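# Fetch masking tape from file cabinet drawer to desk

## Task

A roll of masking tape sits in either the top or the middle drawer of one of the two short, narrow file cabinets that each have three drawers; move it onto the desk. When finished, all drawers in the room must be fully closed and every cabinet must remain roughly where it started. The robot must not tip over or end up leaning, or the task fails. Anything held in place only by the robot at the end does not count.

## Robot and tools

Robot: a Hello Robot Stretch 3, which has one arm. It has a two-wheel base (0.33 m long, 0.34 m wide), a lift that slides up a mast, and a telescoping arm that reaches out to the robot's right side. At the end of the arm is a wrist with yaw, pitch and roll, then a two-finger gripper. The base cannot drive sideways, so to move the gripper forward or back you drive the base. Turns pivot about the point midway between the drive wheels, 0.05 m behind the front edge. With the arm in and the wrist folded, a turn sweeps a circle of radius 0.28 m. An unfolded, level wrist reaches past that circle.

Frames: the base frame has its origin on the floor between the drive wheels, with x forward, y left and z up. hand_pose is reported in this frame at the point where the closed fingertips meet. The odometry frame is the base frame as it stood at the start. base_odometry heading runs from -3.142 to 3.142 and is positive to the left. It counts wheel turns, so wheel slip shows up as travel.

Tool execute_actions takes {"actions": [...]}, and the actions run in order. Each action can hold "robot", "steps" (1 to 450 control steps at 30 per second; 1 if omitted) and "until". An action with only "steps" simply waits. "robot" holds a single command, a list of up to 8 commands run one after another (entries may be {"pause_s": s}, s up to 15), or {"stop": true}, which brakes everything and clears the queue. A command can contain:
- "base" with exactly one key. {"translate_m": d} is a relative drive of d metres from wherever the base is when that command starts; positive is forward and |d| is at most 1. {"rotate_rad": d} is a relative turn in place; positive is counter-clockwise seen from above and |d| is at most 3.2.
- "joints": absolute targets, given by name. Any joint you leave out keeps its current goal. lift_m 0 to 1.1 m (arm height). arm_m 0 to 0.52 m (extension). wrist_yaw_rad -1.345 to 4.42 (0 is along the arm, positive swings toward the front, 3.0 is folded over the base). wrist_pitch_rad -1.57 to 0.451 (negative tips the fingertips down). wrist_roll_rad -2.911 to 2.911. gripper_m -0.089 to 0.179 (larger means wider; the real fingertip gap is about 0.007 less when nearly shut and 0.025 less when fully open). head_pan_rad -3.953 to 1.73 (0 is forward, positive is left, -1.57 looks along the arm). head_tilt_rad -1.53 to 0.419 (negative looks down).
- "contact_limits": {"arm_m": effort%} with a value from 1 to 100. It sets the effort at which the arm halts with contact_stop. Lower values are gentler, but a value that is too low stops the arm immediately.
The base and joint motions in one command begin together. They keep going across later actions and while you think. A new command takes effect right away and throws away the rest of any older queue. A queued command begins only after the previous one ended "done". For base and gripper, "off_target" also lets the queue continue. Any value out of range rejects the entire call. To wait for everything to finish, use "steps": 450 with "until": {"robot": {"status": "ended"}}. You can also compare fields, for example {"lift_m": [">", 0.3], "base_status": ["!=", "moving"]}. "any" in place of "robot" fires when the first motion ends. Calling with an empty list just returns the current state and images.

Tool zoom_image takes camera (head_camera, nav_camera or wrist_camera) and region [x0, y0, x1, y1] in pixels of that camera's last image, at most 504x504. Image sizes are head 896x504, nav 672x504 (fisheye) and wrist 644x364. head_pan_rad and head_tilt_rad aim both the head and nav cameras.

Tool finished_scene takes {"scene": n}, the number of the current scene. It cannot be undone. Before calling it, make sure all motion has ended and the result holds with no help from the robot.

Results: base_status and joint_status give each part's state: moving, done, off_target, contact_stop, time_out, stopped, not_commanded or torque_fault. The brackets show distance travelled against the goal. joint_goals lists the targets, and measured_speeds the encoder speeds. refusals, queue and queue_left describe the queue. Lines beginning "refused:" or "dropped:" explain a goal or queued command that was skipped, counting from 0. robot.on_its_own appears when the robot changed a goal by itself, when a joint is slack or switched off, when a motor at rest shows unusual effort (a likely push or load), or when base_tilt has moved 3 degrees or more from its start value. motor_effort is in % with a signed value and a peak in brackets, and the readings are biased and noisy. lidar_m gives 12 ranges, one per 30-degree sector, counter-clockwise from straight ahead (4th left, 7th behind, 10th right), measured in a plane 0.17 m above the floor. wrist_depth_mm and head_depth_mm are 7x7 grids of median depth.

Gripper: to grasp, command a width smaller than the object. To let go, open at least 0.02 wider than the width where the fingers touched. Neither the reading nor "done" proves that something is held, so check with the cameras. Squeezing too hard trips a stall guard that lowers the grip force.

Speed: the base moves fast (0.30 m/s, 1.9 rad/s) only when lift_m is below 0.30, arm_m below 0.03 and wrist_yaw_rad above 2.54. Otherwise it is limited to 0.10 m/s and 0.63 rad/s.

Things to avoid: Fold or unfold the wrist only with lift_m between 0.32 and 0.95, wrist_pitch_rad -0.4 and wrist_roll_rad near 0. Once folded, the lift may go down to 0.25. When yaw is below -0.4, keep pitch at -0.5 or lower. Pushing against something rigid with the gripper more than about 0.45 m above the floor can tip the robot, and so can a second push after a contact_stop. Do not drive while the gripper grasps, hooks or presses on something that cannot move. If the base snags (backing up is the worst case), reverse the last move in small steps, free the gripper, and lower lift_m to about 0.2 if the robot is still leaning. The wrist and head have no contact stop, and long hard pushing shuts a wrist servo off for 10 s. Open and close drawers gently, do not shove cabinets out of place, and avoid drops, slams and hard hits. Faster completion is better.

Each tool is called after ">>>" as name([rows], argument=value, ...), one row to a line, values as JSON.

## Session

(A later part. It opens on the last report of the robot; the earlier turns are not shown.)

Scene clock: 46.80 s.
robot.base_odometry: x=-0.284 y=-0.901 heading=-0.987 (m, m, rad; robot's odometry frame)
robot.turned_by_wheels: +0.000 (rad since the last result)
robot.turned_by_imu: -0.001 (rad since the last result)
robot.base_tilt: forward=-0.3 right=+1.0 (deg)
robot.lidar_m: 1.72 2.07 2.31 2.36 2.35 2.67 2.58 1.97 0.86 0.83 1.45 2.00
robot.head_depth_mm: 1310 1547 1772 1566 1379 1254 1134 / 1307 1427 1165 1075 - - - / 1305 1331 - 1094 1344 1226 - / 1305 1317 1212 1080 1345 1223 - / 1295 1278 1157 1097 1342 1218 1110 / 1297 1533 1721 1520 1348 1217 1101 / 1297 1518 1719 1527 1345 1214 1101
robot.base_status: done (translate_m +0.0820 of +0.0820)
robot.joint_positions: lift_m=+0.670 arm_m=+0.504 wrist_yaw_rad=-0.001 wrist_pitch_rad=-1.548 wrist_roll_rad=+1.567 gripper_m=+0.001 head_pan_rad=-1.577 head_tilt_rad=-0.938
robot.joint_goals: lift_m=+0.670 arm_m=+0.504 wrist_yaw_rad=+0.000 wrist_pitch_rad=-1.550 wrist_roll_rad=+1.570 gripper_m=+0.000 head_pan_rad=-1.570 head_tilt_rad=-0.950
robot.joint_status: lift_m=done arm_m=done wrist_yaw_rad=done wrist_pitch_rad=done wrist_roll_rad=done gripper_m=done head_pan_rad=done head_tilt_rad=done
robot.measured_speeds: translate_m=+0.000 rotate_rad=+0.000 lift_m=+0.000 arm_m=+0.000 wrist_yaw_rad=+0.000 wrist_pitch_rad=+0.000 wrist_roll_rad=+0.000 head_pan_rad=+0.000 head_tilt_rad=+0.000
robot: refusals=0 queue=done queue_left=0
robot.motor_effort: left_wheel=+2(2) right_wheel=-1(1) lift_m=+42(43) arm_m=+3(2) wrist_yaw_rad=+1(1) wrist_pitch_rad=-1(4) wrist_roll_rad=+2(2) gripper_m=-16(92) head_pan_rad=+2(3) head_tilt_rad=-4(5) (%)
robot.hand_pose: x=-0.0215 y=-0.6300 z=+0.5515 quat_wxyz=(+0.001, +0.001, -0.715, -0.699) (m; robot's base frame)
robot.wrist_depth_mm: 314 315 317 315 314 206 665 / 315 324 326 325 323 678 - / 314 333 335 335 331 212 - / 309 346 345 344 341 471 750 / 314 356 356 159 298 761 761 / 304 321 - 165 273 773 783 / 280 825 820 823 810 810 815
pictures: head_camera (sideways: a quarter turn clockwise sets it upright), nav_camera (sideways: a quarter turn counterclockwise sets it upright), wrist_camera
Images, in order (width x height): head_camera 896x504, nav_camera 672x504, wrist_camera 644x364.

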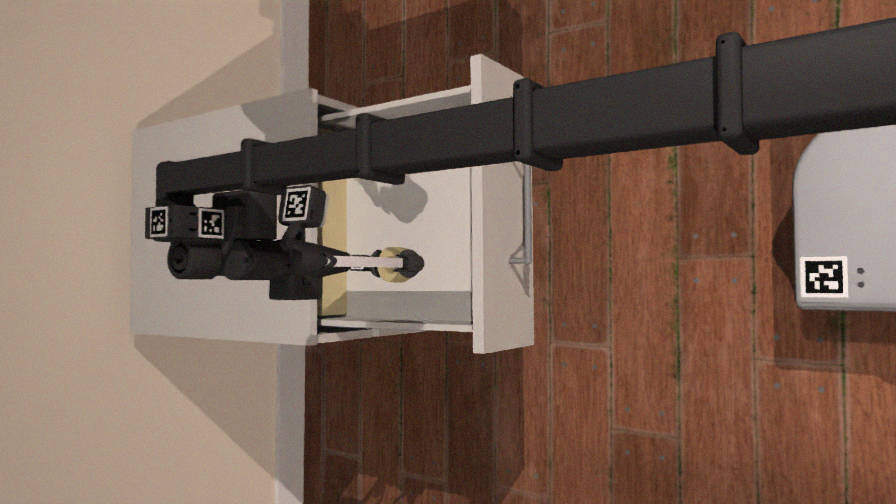

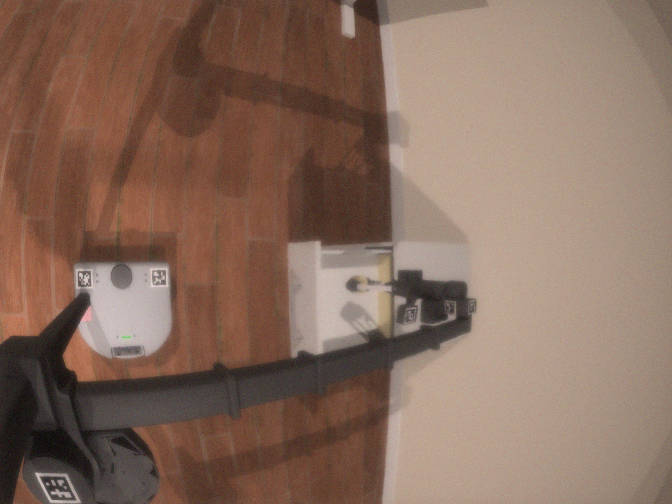

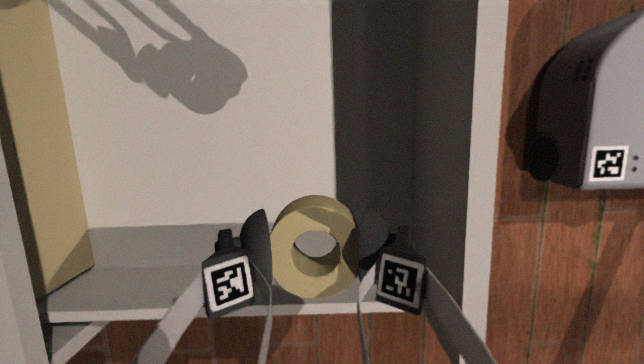

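>>> execute_actions([
  {"robot":[{"base":{"translate_m":0.06},"joints":{"arm_m":0.1}},{"joints":{"lift_m":0.475,"wrist_pitch_rad":-0.75}},{"joints":{"arm_m":0.455},"contact_limits":{"arm_m":10}},{"joints":{"arm_m":0.52},"contact_limits":{"arm_m":7}}],"steps":450,"until":{"robot":{"status":"ended"}}},
])

Scene clock: 57.80 s.
robot.base_odometry: x=-0.251 y=-0.951 heading=-0.987 (m, m, rad; robot's odometry frame)
robot.turned_by_wheels: +0.000 (rad since the last result)
robot.turned_by_imu: -0.002 (rad since the last result)
robot.base_tilt: forward=-0.2 right=+0.9 (deg)
robot.lidar_m: 1.66 2.02 2.23 2.35 2.36 2.69 2.64 1.97 0.86 0.83 1.45 1.96
robot.head_depth_mm: 1309 1548 1748 1561 1378 1235 1121 / 1307 1270 1136 1474 1380 1233 1120 / 1310 1256 1117 1403 1371 1226 - / 1304 1251 1110 1435 1366 1223 - / 1297 1495 1711 1506 1358 1217 1112 / 1300 1541 1728 1538 1358 1218 1096 / 1294 1524 1728 1527 1351 1208 1095
robot.base_status: done (translate_m +0.0600 of +0.0600)
robot.joint_positions: lift_m=+0.475 arm_m=+0.482 wrist_yaw_rad=+0.000 wrist_pitch_rad=-0.782 wrist_roll_rad=+1.567 gripper_m=+0.001 head_pan_rad=-1.577 head_tilt_rad=-0.939
robot.joint_goals: lift_m=+0.475 arm_m=+0.482 wrist_yaw_rad=+0.000 wrist_pitch_rad=-0.750 wrist_roll_rad=+1.570 gripper_m=+0.000 head_pan_rad=-1.570 head_tilt_rad=-0.950
robot.joint_status: lift_m=done arm_m=contact_stop wrist_yaw_rad=done wrist_pitch_rad=done wrist_roll_rad=done gripper_m=done head_pan_rad=done head_tilt_rad=done
robot.measured_speeds: translate_m=+0.000 rotate_rad=+0.001 lift_m=+0.000 arm_m=+0.001 wrist_yaw_rad=+0.000 wrist_pitch_rad=-0.072 wrist_roll_rad=+0.000 head_pan_rad=+0.000 head_tilt_rad=+0.000
robot: refusals=0 queue=dropped queue_left=0
robot.on_its_own: arm_m is slack since a contact_stop, until your next command for it (your +0.520 is given up)
robot.motor_effort: left_wheel=+1(5) right_wheel=+1(4) lift_m=+18(40) arm_m=+4(8) wrist_yaw_rad=-1(2) wrist_pitch_rad=+11(9) wrist_roll_rad=+2(2) gripper_m=-17(18) head_pan_rad=+3(3) head_tilt_rad=-5(4) (%)
robot.contact_limits: arm_m 7 (drawing in: default 16, maximum 26; extending or still: default 22, maximum 35)
robot.hand_pose: x=-0.0214 y=-0.7917 z=+0.4162 quat_wxyz=(+0.002, +0.001, -0.924, -0.382) (m; robot's base frame)
robot.wrist_depth_mm: 116 130 158 204 270 421 385 / 119 132 162 210 278 428 393 / 121 134 163 214 293 447 396 / 121 136 168 218 318 464 410 / 122 138 164 159 376 488 416 / 126 141 - 165 - 503 420 / 129 140 179 836 645 501 431
pictures: head_camera (sideways: a quarter turn clockwise sets it upright), nav_camera (sideways: a quarter turn counterclockwise sets it upright), wrist_camera
Images, in order (width x height): head_camera 896x504, nav_camera 672x504, wrist_camera 644x364.

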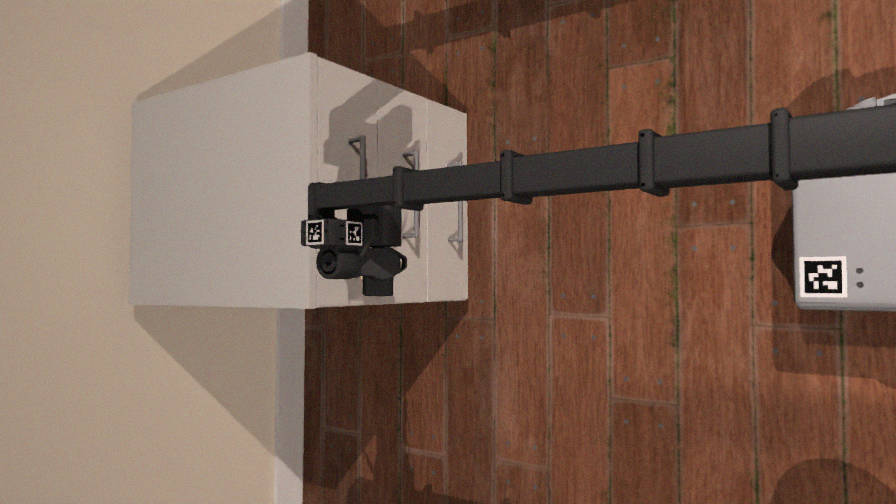

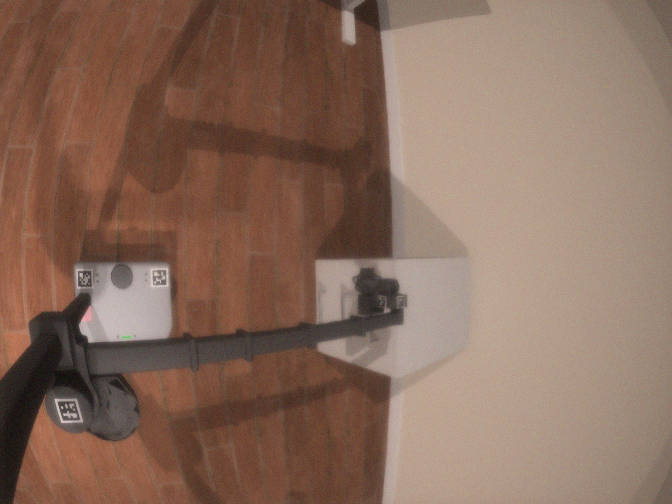

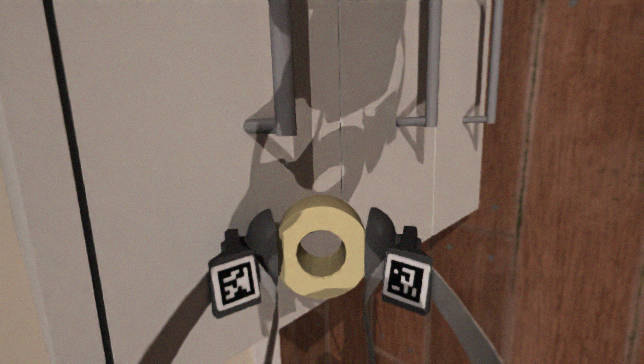

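>>> zoom_image(camera="head_camera", region=[290, 40, 480, 180])

Region (290, 40, 480, 180) of head_camera's 896x504 image, scaled by 2.653, with more detail than that image has; it fills the top 371 rows of this view, and the rest is white.

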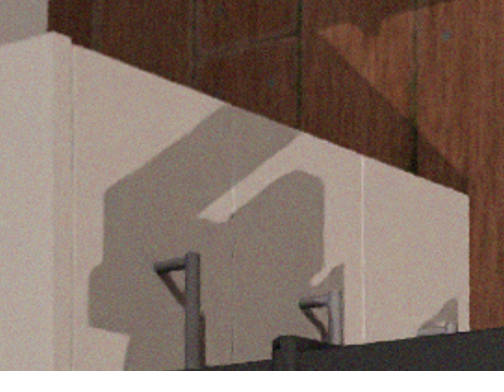

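>>> execute_actions([
  {"robot":{"joints":{"arm_m":0.492},"contact_limits":{"arm_m":8}},"steps":100,"until":{"robot":{"status":"ended"}}},
])

Scene clock: 58.23 s.
robot.base_odometry: x=-0.251 y=-0.951 heading=-0.987 (m, m, rad; robot's odometry frame)
robot.turned_by_wheels: +0.000 (rad since the last result)
robot.turned_by_imu: +0.000 (rad since the last result)
robot.base_tilt: forward=-0.1 right=+0.9 (deg)
robot.lidar_m: 1.66 2.02 2.23 2.35 2.35 2.68 2.63 1.97 0.86 0.83 1.45 1.95
robot.head_depth_mm: 1318 1541 1738 1573 1385 1236 1115 / 1309 1261 1141 1479 1372 1232 1125 / 1303 1266 1112 1407 1366 1224 - / 1306 1249 1114 1401 1365 1217 - / 1300 1492 1706 1516 1362 1214 1110 / 1296 1533 1723 1528 1357 1221 1099 / 1292 1528 1725 1525 1352 1212 1095
robot.base_status: done (translate_m +0.0600 of +0.0600)
robot.joint_positions: lift_m=+0.475 arm_m=+0.483 wrist_yaw_rad=+0.000 wrist_pitch_rad=-0.789 wrist_roll_rad=+1.567 gripper_m=+0.001 head_pan_rad=-1.577 head_tilt_rad=-0.939
robot.joint_goals: lift_m=+0.475 arm_m=+0.484 wrist_yaw_rad=+0.000 wrist_pitch_rad=-0.750 wrist_roll_rad=+1.570 gripper_m=+0.000 head_pan_rad=-1.570 head_tilt_rad=-0.950
robot.joint_status: lift_m=done arm_m=contact_stop wrist_yaw_rad=done wrist_pitch_rad=done wrist_roll_rad=done gripper_m=done head_pan_rad=done head_tilt_rad=done
robot.measured_speeds: translate_m=+0.000 rotate_rad=+0.000 lift_m=+0.000 arm_m=-0.004 wrist_yaw_rad=+0.000 wrist_pitch_rad=+0.000 wrist_roll_rad=+0.000 head_pan_rad=+0.000 head_tilt_rad=+0.000
robot: refusals=0 queue=dropped queue_left=0
robot.on_its_own: arm_m is slack since a contact_stop, until your next command for it (your +0.492 is given up)
robot.motor_effort: left_wheel=+1(2) right_wheel=+2(0) lift_m=+19(19) arm_m=+3(9) wrist_yaw_rad=+0(0) wrist_pitch_rad=+12(13) wrist_roll_rad=+2(2) gripper_m=-18(19) head_pan_rad=+3(2) head_tilt_rad=-4(5) (%)
robot.contact_limits: arm_m 8 (drawing in: default 16, maximum 26; extending or still: default 22, maximum 35)
robot.hand_pose: x=-0.0215 y=-0.7918 z=+0.4152 quat_wxyz=(+0.002, +0.001, -0.923, -0.385) (m; robot's base frame)
robot.wrist_depth_mm: 116 130 158 206 271 420 382 / 119 132 162 210 281 431 390 / 120 134 163 214 295 445 399 / 120 136 168 218 321 467 408 / 121 138 164 159 377 490 412 / 126 140 - 165 - 500 427 / 129 140 179 849 641 504 432
pictures: head_camera (sideways: a quarter turn clockwise sets it upright), nav_camera (sideways: a quarter turn counterclockwise sets it upright), wrist_camera
Images, in order (width x height): head_camera 896x504, nav_camera 672x504, wrist_camera 644x364.

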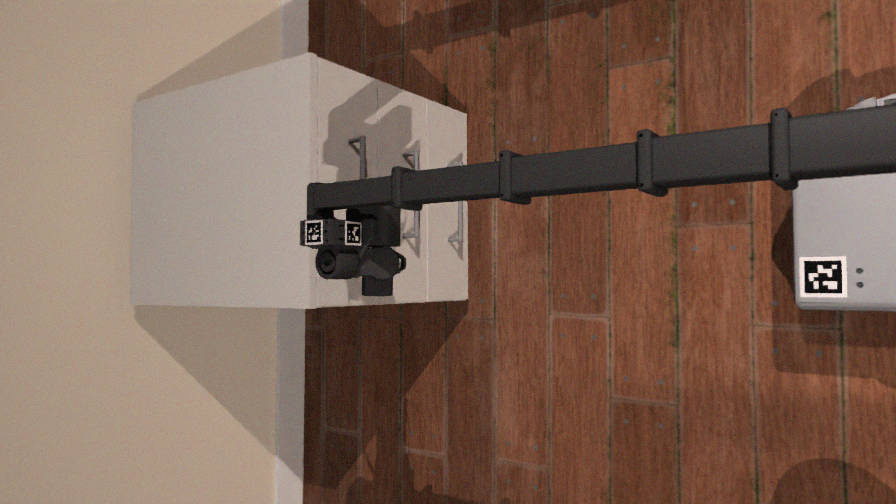

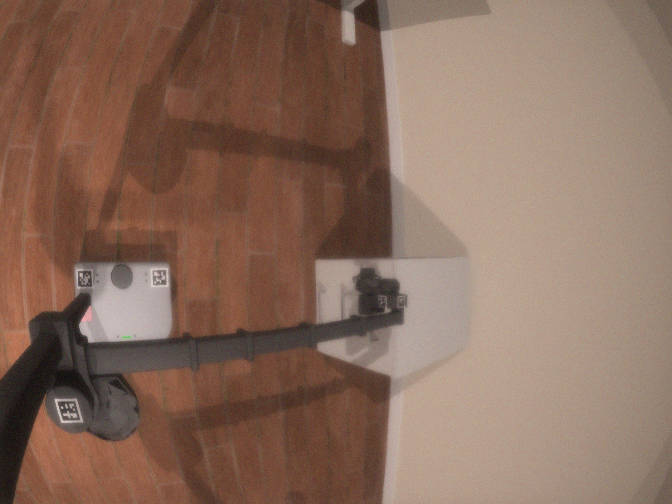

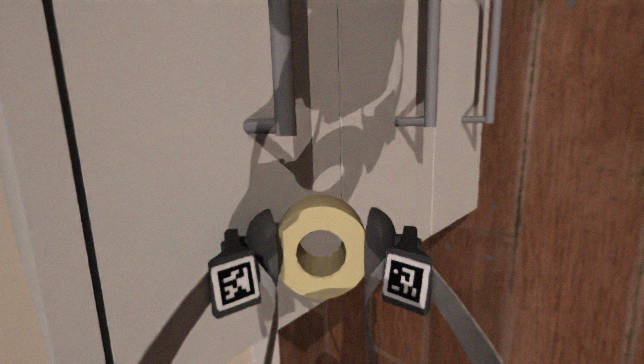

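>>> execute_actions([
  {"robot":[{"joints":{"arm_m":0.42,"head_pan_rad":-0.2,"head_tilt_rad":-0.5}},{"base":{"translate_m":0.6},"joints":{"arm_m":0.1,"lift_m":1.1,"wrist_pitch_rad":-0.4}}],"steps":90},
])

Scene clock: 61.30 s.
robot.base_odometry: x=-0.184 y=-1.051 heading=-0.987 (m, m, rad; robot's odometry frame)
robot.turned_by_wheels: +0.000 (rad since the last result)
robot.turned_by_imu: -0.001 (rad since the last result)
robot.base_tilt: forward=-0.1 right=+0.6 (deg)
robot.lidar_m: 1.53 1.93 2.06 2.35 2.35 2.68 2.76 1.97 0.86 0.83 1.45 1.86
robot.head_depth_mm: 1853 1955 2187 2216 1898 1533 1289 / 1805 1907 2201 2385 1915 1525 1287 / 1760 1854 2148 2317 1903 1531 1279 / 1725 1817 2093 2306 1893 1525 1274 / 1687 1785 2031 2246 1891 1522 1277 / 1644 1735 1989 2177 1885 1525 1274 / 1621 1697 1485 2094 1809 1522 1274
robot.base_status: moving (translate_m +0.1201 of +0.6000)
robot.joint_positions: lift_m=+0.613 arm_m=+0.276 wrist_yaw_rad=+0.000 wrist_pitch_rad=-0.420 wrist_roll_rad=+1.567 gripper_m=+0.001 head_pan_rad=-0.207 head_tilt_rad=-0.507
robot.joint_goals: lift_m=+1.100 arm_m=+0.100 wrist_yaw_rad=+0.000 wrist_pitch_rad=-0.400 wrist_roll_rad=+1.570 gripper_m=+0.000 head_pan_rad=-0.200 head_tilt_rad=-0.500
robot.joint_status: lift_m=moving arm_m=moving wrist_yaw_rad=done wrist_pitch_rad=moving wrist_roll_rad=done gripper_m=done head_pan_rad=done head_tilt_rad=done
robot.measured_speeds: translate_m=+0.100 rotate_rad=+0.000 lift_m=+0.110 arm_m=-0.140 wrist_yaw_rad=+0.000 wrist_pitch_rad=+0.000 wrist_roll_rad=+0.000 head_pan_rad=+0.000 head_tilt_rad=+0.000
robot: refusals=0 queue=running queue_left=0
robot.motor_effort: left_wheel=+3(5) right_wheel=+1(4) lift_m=+43(44) arm_m=-2(3) wrist_yaw_rad=+0(0) wrist_pitch_rad=+6(14) wrist_roll_rad=+2(2) gripper_m=-16(17) head_pan_rad=+2(30) head_tilt_rad=+4(29) (%)
robot.hand_pose: x=-0.0213 y=-0.6445 z=+0.6249 quat_wxyz=(+0.002, +0.000, -0.978, -0.209) (m; robot's base frame)
robot.wrist_depth_mm: 695 760 802 365 393 457 524 / 697 771 828 380 408 481 546 / 714 798 868 475 444 685 567 / 724 826 919 - - 752 580 / 742 824 905 160 - 760 592 / 758 851 - 164 960 783 596 / 782 861 - - - 755 608
pictures: head_camera (sideways: a quarter turn clockwise sets it upright), nav_camera (sideways: a quarter turn counterclockwise sets it upright), wrist_camera
Images, in order (width x height): head_camera 896x504, nav_camera 672x504, wrist_camera 644x364.

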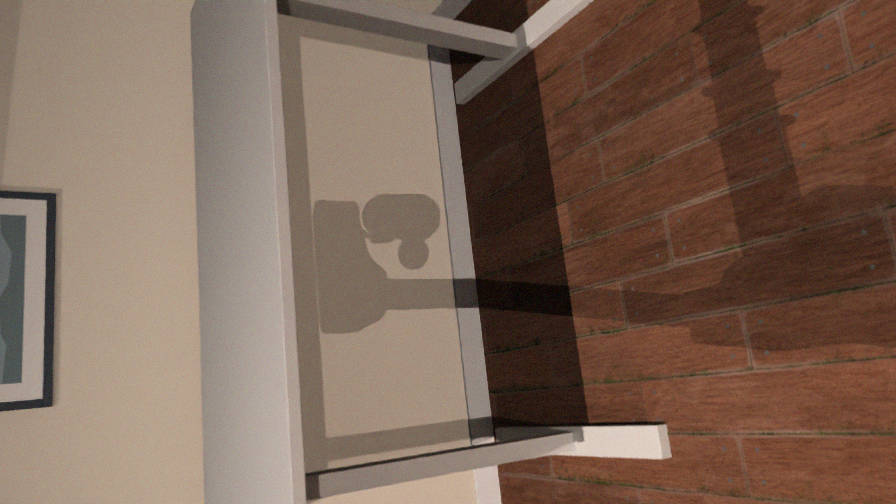

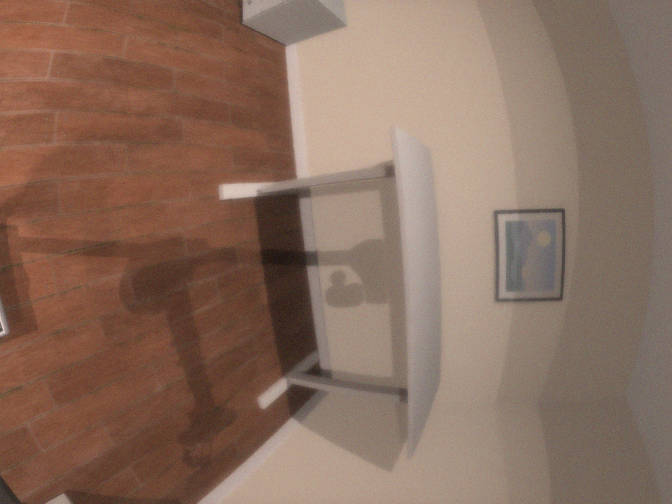

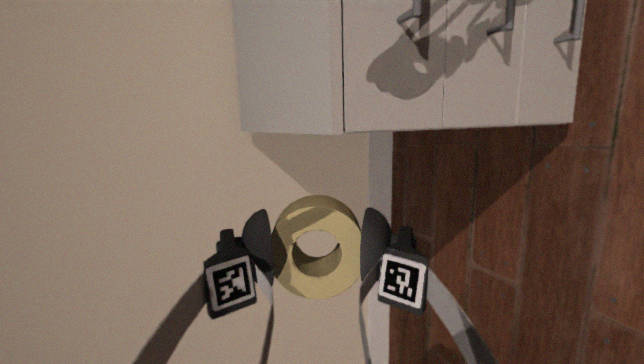

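>>> execute_actions([
  {"steps":200,"until":{"robot":{"translate_m":[">",0.4]}}},
  {"robot":[{"base":{"translate_m":0.42},"joints":{"head_pan_rad":-1.57,"head_tilt_rad":-0.6}},{"base":{"rotate_rad":1.59}}],"steps":450,"until":{"robot":{"status":"ended"}}},
])

Scene clock: 72.97 s.
robot.base_odometry: x=+0.201 y=-1.635 heading=+0.603 (m, m, rad; robot's odometry frame)
robot.turned_by_wheels: +1.590 (rad since the last result)
robot.turned_by_imu: +1.585 (rad since the last result)
robot.base_tilt: forward=-0.3 right=+0.9 (deg)
robot.lidar_m: 2.35 2.46 2.70 3.44 1.16 1.13 1.40 1.34 1.33 0.84 1.35 1.48
robot.head_depth_mm: - - 720 617 1704 1449 1229 / - - 719 617 1701 1438 1231 / - - - 612 1690 1437 1229 / 1101 1173 - 613 1681 1428 1219 / 1088 1173 742 608 1592 1369 1216 / 1090 1163 795 608 1679 1428 1216 / 1089 1204 794 604 1678 1422 1216
robot.base_status: done (rotate_rad +1.5899 of +1.5900)
robot.joint_positions: lift_m=+1.098 arm_m=+0.100 wrist_yaw_rad=+0.000 wrist_pitch_rad=-0.420 wrist_roll_rad=+1.567 gripper_m=+0.001 head_pan_rad=-1.563 head_tilt_rad=-0.593
robot.joint_goals: lift_m=+1.100 arm_m=+0.100 wrist_yaw_rad=+0.000 wrist_pitch_rad=-0.400 wrist_roll_rad=+1.570 gripper_m=+0.000 head_pan_rad=-1.570 head_tilt_rad=-0.600
robot.joint_status: lift_m=done arm_m=done wrist_yaw_rad=done wrist_pitch_rad=done wrist_roll_rad=done gripper_m=done head_pan_rad=done head_tilt_rad=done
robot.measured_speeds: translate_m=+0.000 rotate_rad=+0.000 lift_m=+0.000 arm_m=+0.000 wrist_yaw_rad=+0.000 wrist_pitch_rad=+0.000 wrist_roll_rad=+0.000 head_pan_rad=+0.000 head_tilt_rad=+0.000
robot: refusals=0 queue=done queue_left=0
robot.motor_effort: left_wheel=-1(4) right_wheel=+3(7) lift_m=+42(41) arm_m=-3(3) wrist_yaw_rad=+0(0) wrist_pitch_rad=+6(6) wrist_roll_rad=+1(2) gripper_m=-16(17) head_pan_rad=-3(34) head_tilt_rad=-3(13) (%)
robot.hand_pose: x=-0.0214 y=-0.4694 z=+1.1098 quat_wxyz=(+0.002, +0.000, -0.978, -0.209) (m; robot's base frame)
robot.wrist_depth_mm: 720 810 885 486 308 244 964 / 741 838 906 505 315 248 979 / 768 871 941 524 324 265 993 / 789 886 966 501 330 271 965 / 806 908 988 160 319 279 - / 833 927 - 164 311 - - / 849 939 - - 363 - -
pictures: head_camera (sideways: a quarter turn clockwise sets it upright), nav_camera (sideways: a quarter turn counterclockwise sets it upright), wrist_camera
Images, in order (width x height): head_camera 896x504, nav_camera 672x504, wrist_camera 644x364.

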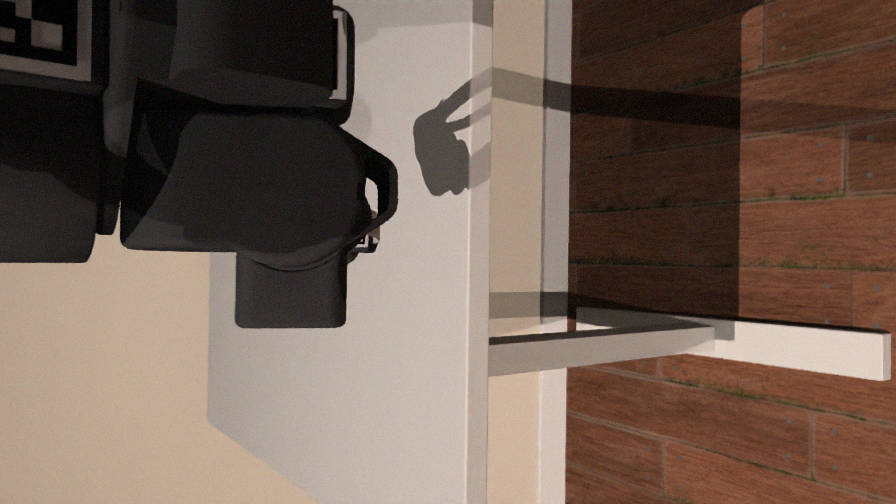

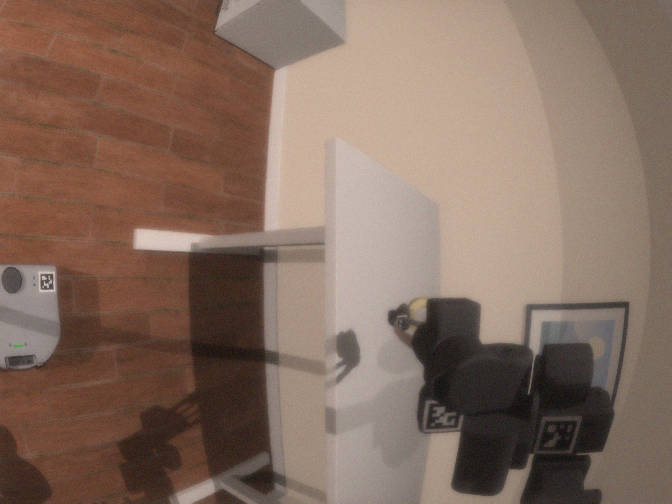

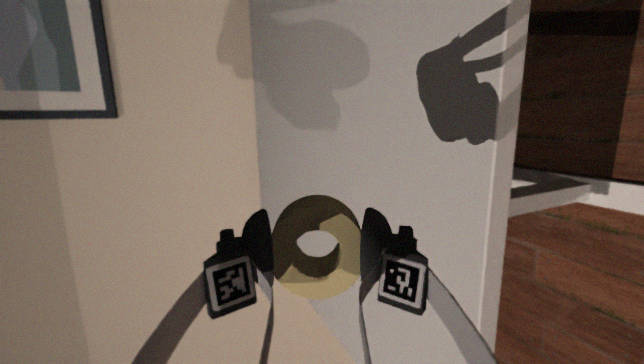

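Same desk height as before (slightly lower). Extend and pitch down.

>>> execute_actions([
  {"robot":[{"joints":{"arm_m":0.5,"wrist_pitch_rad":-0.8}},{"joints":{"wrist_pitch_rad":-1.55}}],"steps":450,"until":{"robot":{"status":"ended"}}},
])

Scene clock: 78.23 s.
robot.base_odometry: x=+0.201 y=-1.635 heading=+0.603 (m, m, rad; robot's odometry frame)
robot.turned_by_wheels: +0.000 (rad since the last result)
robot.turned_by_imu: -0.001 (rad since the last result)
robot.base_tilt: forward=-0.2 right=+0.9 (deg)
robot.lidar_m: 2.35 2.45 2.70 3.44 1.16 1.13 1.40 1.34 1.33 0.84 1.35 1.48
robot.head_depth_mm: 1105 1173 817 617 1700 1439 1227 / 1096 1169 810 616 1701 1435 1228 / 1114 1153 809 612 1687 1443 1227 / 1084 - 826 609 1682 1434 1217 / 1079 1166 801 607 1583 1363 1213 / 1086 1159 794 606 1673 1430 1219 / 1087 1209 792 603 1672 1426 1214
robot.base_status: done (rotate_rad +1.5899 of +1.5900)
robot.joint_positions: lift_m=+1.098 arm_m=+0.500 wrist_yaw_rad=+0.000 wrist_pitch_rad=-1.542 wrist_roll_rad=+1.567 gripper_m=+0.001 head_pan_rad=-1.563 head_tilt_rad=-0.593
robot.joint_goals: lift_m=+1.100 arm_m=+0.500 wrist_yaw_rad=+0.000 wrist_pitch_rad=-1.550 wrist_roll_rad=+1.570 gripper_m=+0.000 head_pan_rad=-1.570 head_tilt_rad=-0.600
robot.joint_status: lift_m=done arm_m=done wrist_yaw_rad=done wrist_pitch_rad=done wrist_roll_rad=done gripper_m=done head_pan_rad=done head_tilt_rad=done
robot.measured_speeds: translate_m=+0.000 rotate_rad=+0.000 lift_m=+0.000 arm_m=+0.000 wrist_yaw_rad=+0.000 wrist_pitch_rad=+0.000 wrist_roll_rad=+0.000 head_pan_rad=+0.000 head_tilt_rad=+0.000
robot: refusals=0 queue=done queue_left=0
robot.motor_effort: left_wheel=-1(1) right_wheel=+3(3) lift_m=+42(42) arm_m=+3(4) wrist_yaw_rad=+1(0) wrist_pitch_rad=-3(5) wrist_roll_rad=+2(2) gripper_m=-16(16) head_pan_rad=-3(3) head_tilt_rad=-3(3) (%)
robot.hand_pose: x=-0.0215 y=-0.6277 z=+0.9797 quat_wxyz=(+0.001, +0.001, -0.717, -0.697) (m; robot's base frame)
robot.wrist_depth_mm: 175 175 175 174 173 173 - / 180 181 178 179 178 178 - / 186 185 185 184 184 184 - / 191 191 190 188 190 189 - / 198 197 195 159 194 195 - / 204 204 - 165 202 202 - / 212 210 210 210 208 209 -
pictures: head_camera (sideways: a quarter turn clockwise sets it upright), nav_camera (sideways: a quarter turn counterclockwise sets it upright), wrist_camera
Images, in order (width x height): head_camera 896x504, nav_camera 672x504, wrist_camera 644x364.

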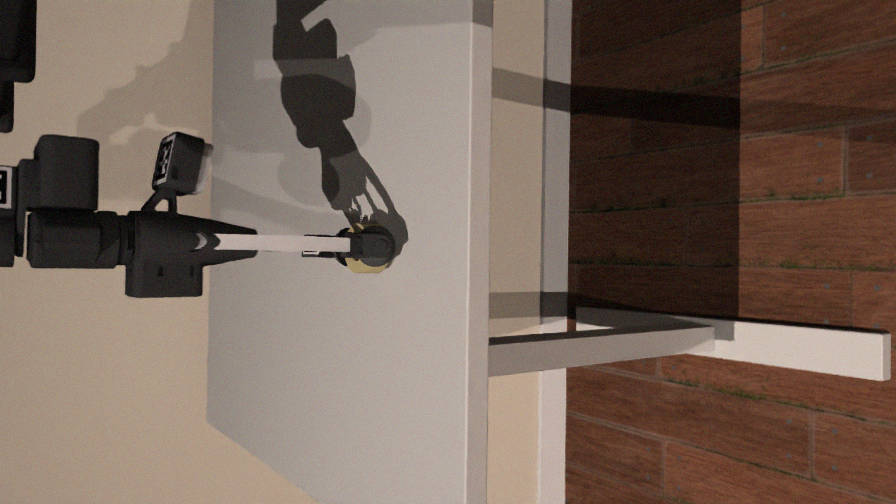

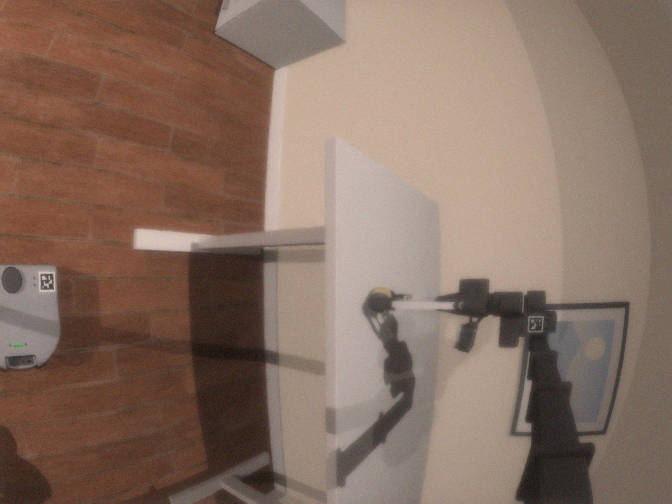

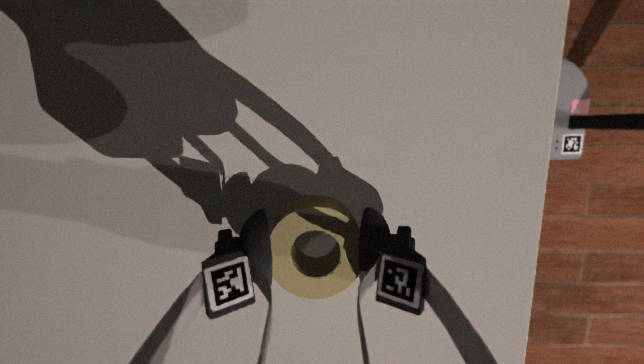

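>>> execute_actions([
  {"robot":[{"joints":{"lift_m":1.089}},{"joints":{"gripper_m":0.12}},{"joints":{"lift_m":1.1,"head_pan_rad":-0.5,"head_tilt_rad":-0.5},"base":{"translate_m":0.07}}],"steps":450,"until":{"robot":{"status":"ended"}}},
])

Scene clock: 82.40 s.
robot.base_odometry: x=+0.259 y=-1.596 heading=+0.603 (m, m, rad; robot's odometry frame)
robot.turned_by_wheels: +0.000 (rad since the last result)
robot.turned_by_imu: -0.001 (rad since the last result)
robot.base_tilt: forward=-0.2 right=+0.9 (deg)
robot.lidar_m: 2.28 2.38 2.60 3.44 1.25 1.18 1.47 1.40 1.33 0.83 1.35 1.42
robot.head_depth_mm: 1492 1579 1673 1788 1839 1542 1282 / 1666 1775 1874 1840 1905 1536 1280 / 1904 2052 2111 1722 1839 1527 1282 / 2180 2373 2553 1707 1810 1525 1273 / 2099 2297 2507 2402 1897 1522 1279 / 2007 2179 2382 2477 1891 1519 1280 / 1906 2080 2269 2400 1886 1518 1271
robot.base_status: done (translate_m +0.0700 of +0.0700)
robot.joint_positions: lift_m=+1.098 arm_m=+0.500 wrist_yaw_rad=+0.000 wrist_pitch_rad=-1.542 wrist_roll_rad=+1.567 gripper_m=+0.120 head_pan_rad=-0.507 head_tilt_rad=-0.507
robot.joint_goals: lift_m=+1.100 arm_m=+0.500 wrist_yaw_rad=+0.000 wrist_pitch_rad=-1.550 wrist_roll_rad=+1.570 gripper_m=+0.120 head_pan_rad=-0.500 head_tilt_rad=-0.500
robot.joint_status: lift_m=done arm_m=done wrist_yaw_rad=done wrist_pitch_rad=done wrist_roll_rad=done gripper_m=done head_pan_rad=done head_tilt_rad=done
robot.measured_speeds: translate_m=+0.000 rotate_rad=+0.000 lift_m=+0.000 arm_m=+0.000 wrist_yaw_rad=+0.000 wrist_pitch_rad=+0.000 wrist_roll_rad=+0.000 head_pan_rad=+0.000 head_tilt_rad=+0.000
robot: refusals=0 queue=done queue_left=0
robot.motor_effort: left_wheel=-1(3) right_wheel=+3(9) lift_m=+42(44) arm_m=+3(3) wrist_yaw_rad=+1(0) wrist_pitch_rad=-3(3) wrist_roll_rad=+2(2) gripper_m=+0(81) head_pan_rad=+3(31) head_tilt_rad=+3(14) (%)
robot.hand_pose: x=-0.0215 y=-0.6275 z=+0.9798 quat_wxyz=(+0.001, +0.001, -0.717, -0.697) (m; robot's base frame)
robot.wrist_depth_mm: 175 174 175 174 173 173 - / 181 180 180 162 178 178 - / 186 185 185 161 184 184 - / 192 191 190 190 190 189 - / 198 197 197 196 196 196 - / 204 202 202 203 202 - - / 210 212 210 210 209 210 -
pictures: head_camera (sideways: a quarter turn clockwise sets it upright), nav_camera (sideways: a quarter turn counterclockwise sets it upright), wrist_camera
Images, in order (width x height): head_camera 896x504, nav_camera 672x504, wrist_camera 644x364.

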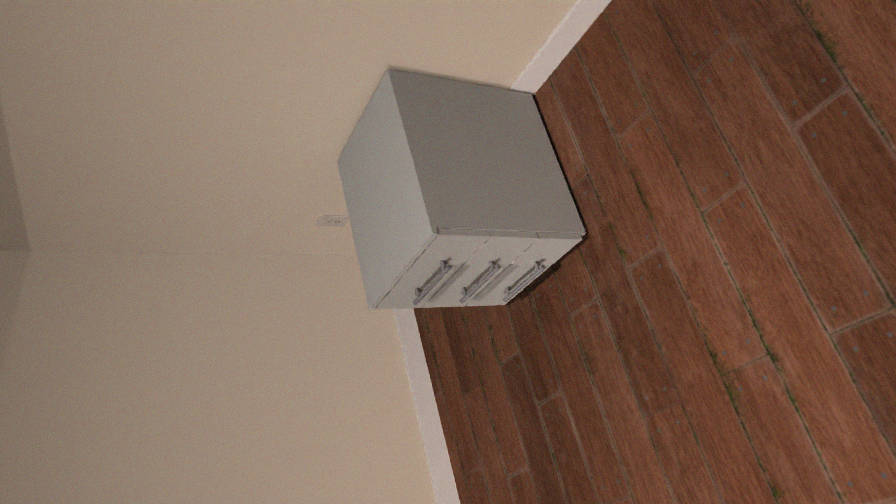

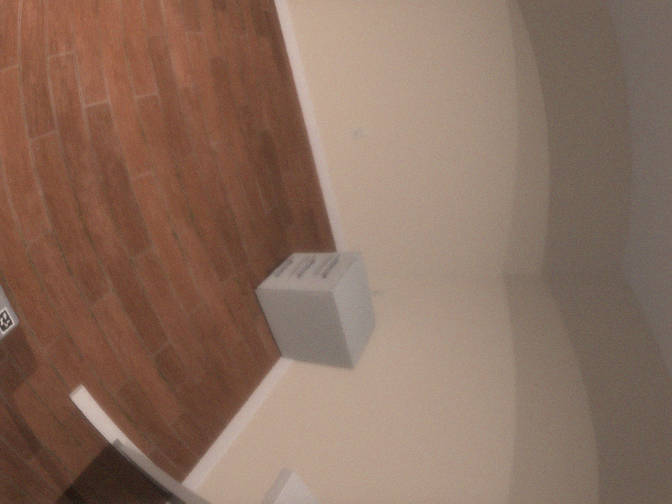

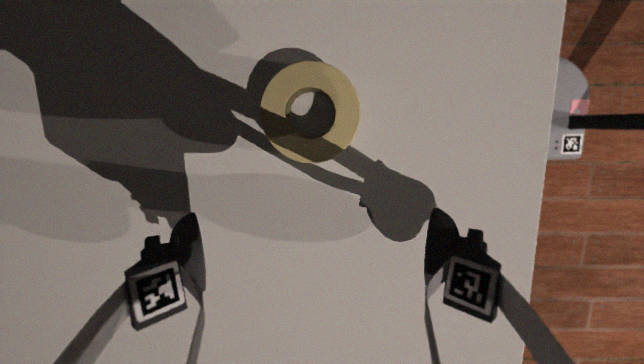

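>>> finished_scene(scene=2)

The scene is finished: the task was done.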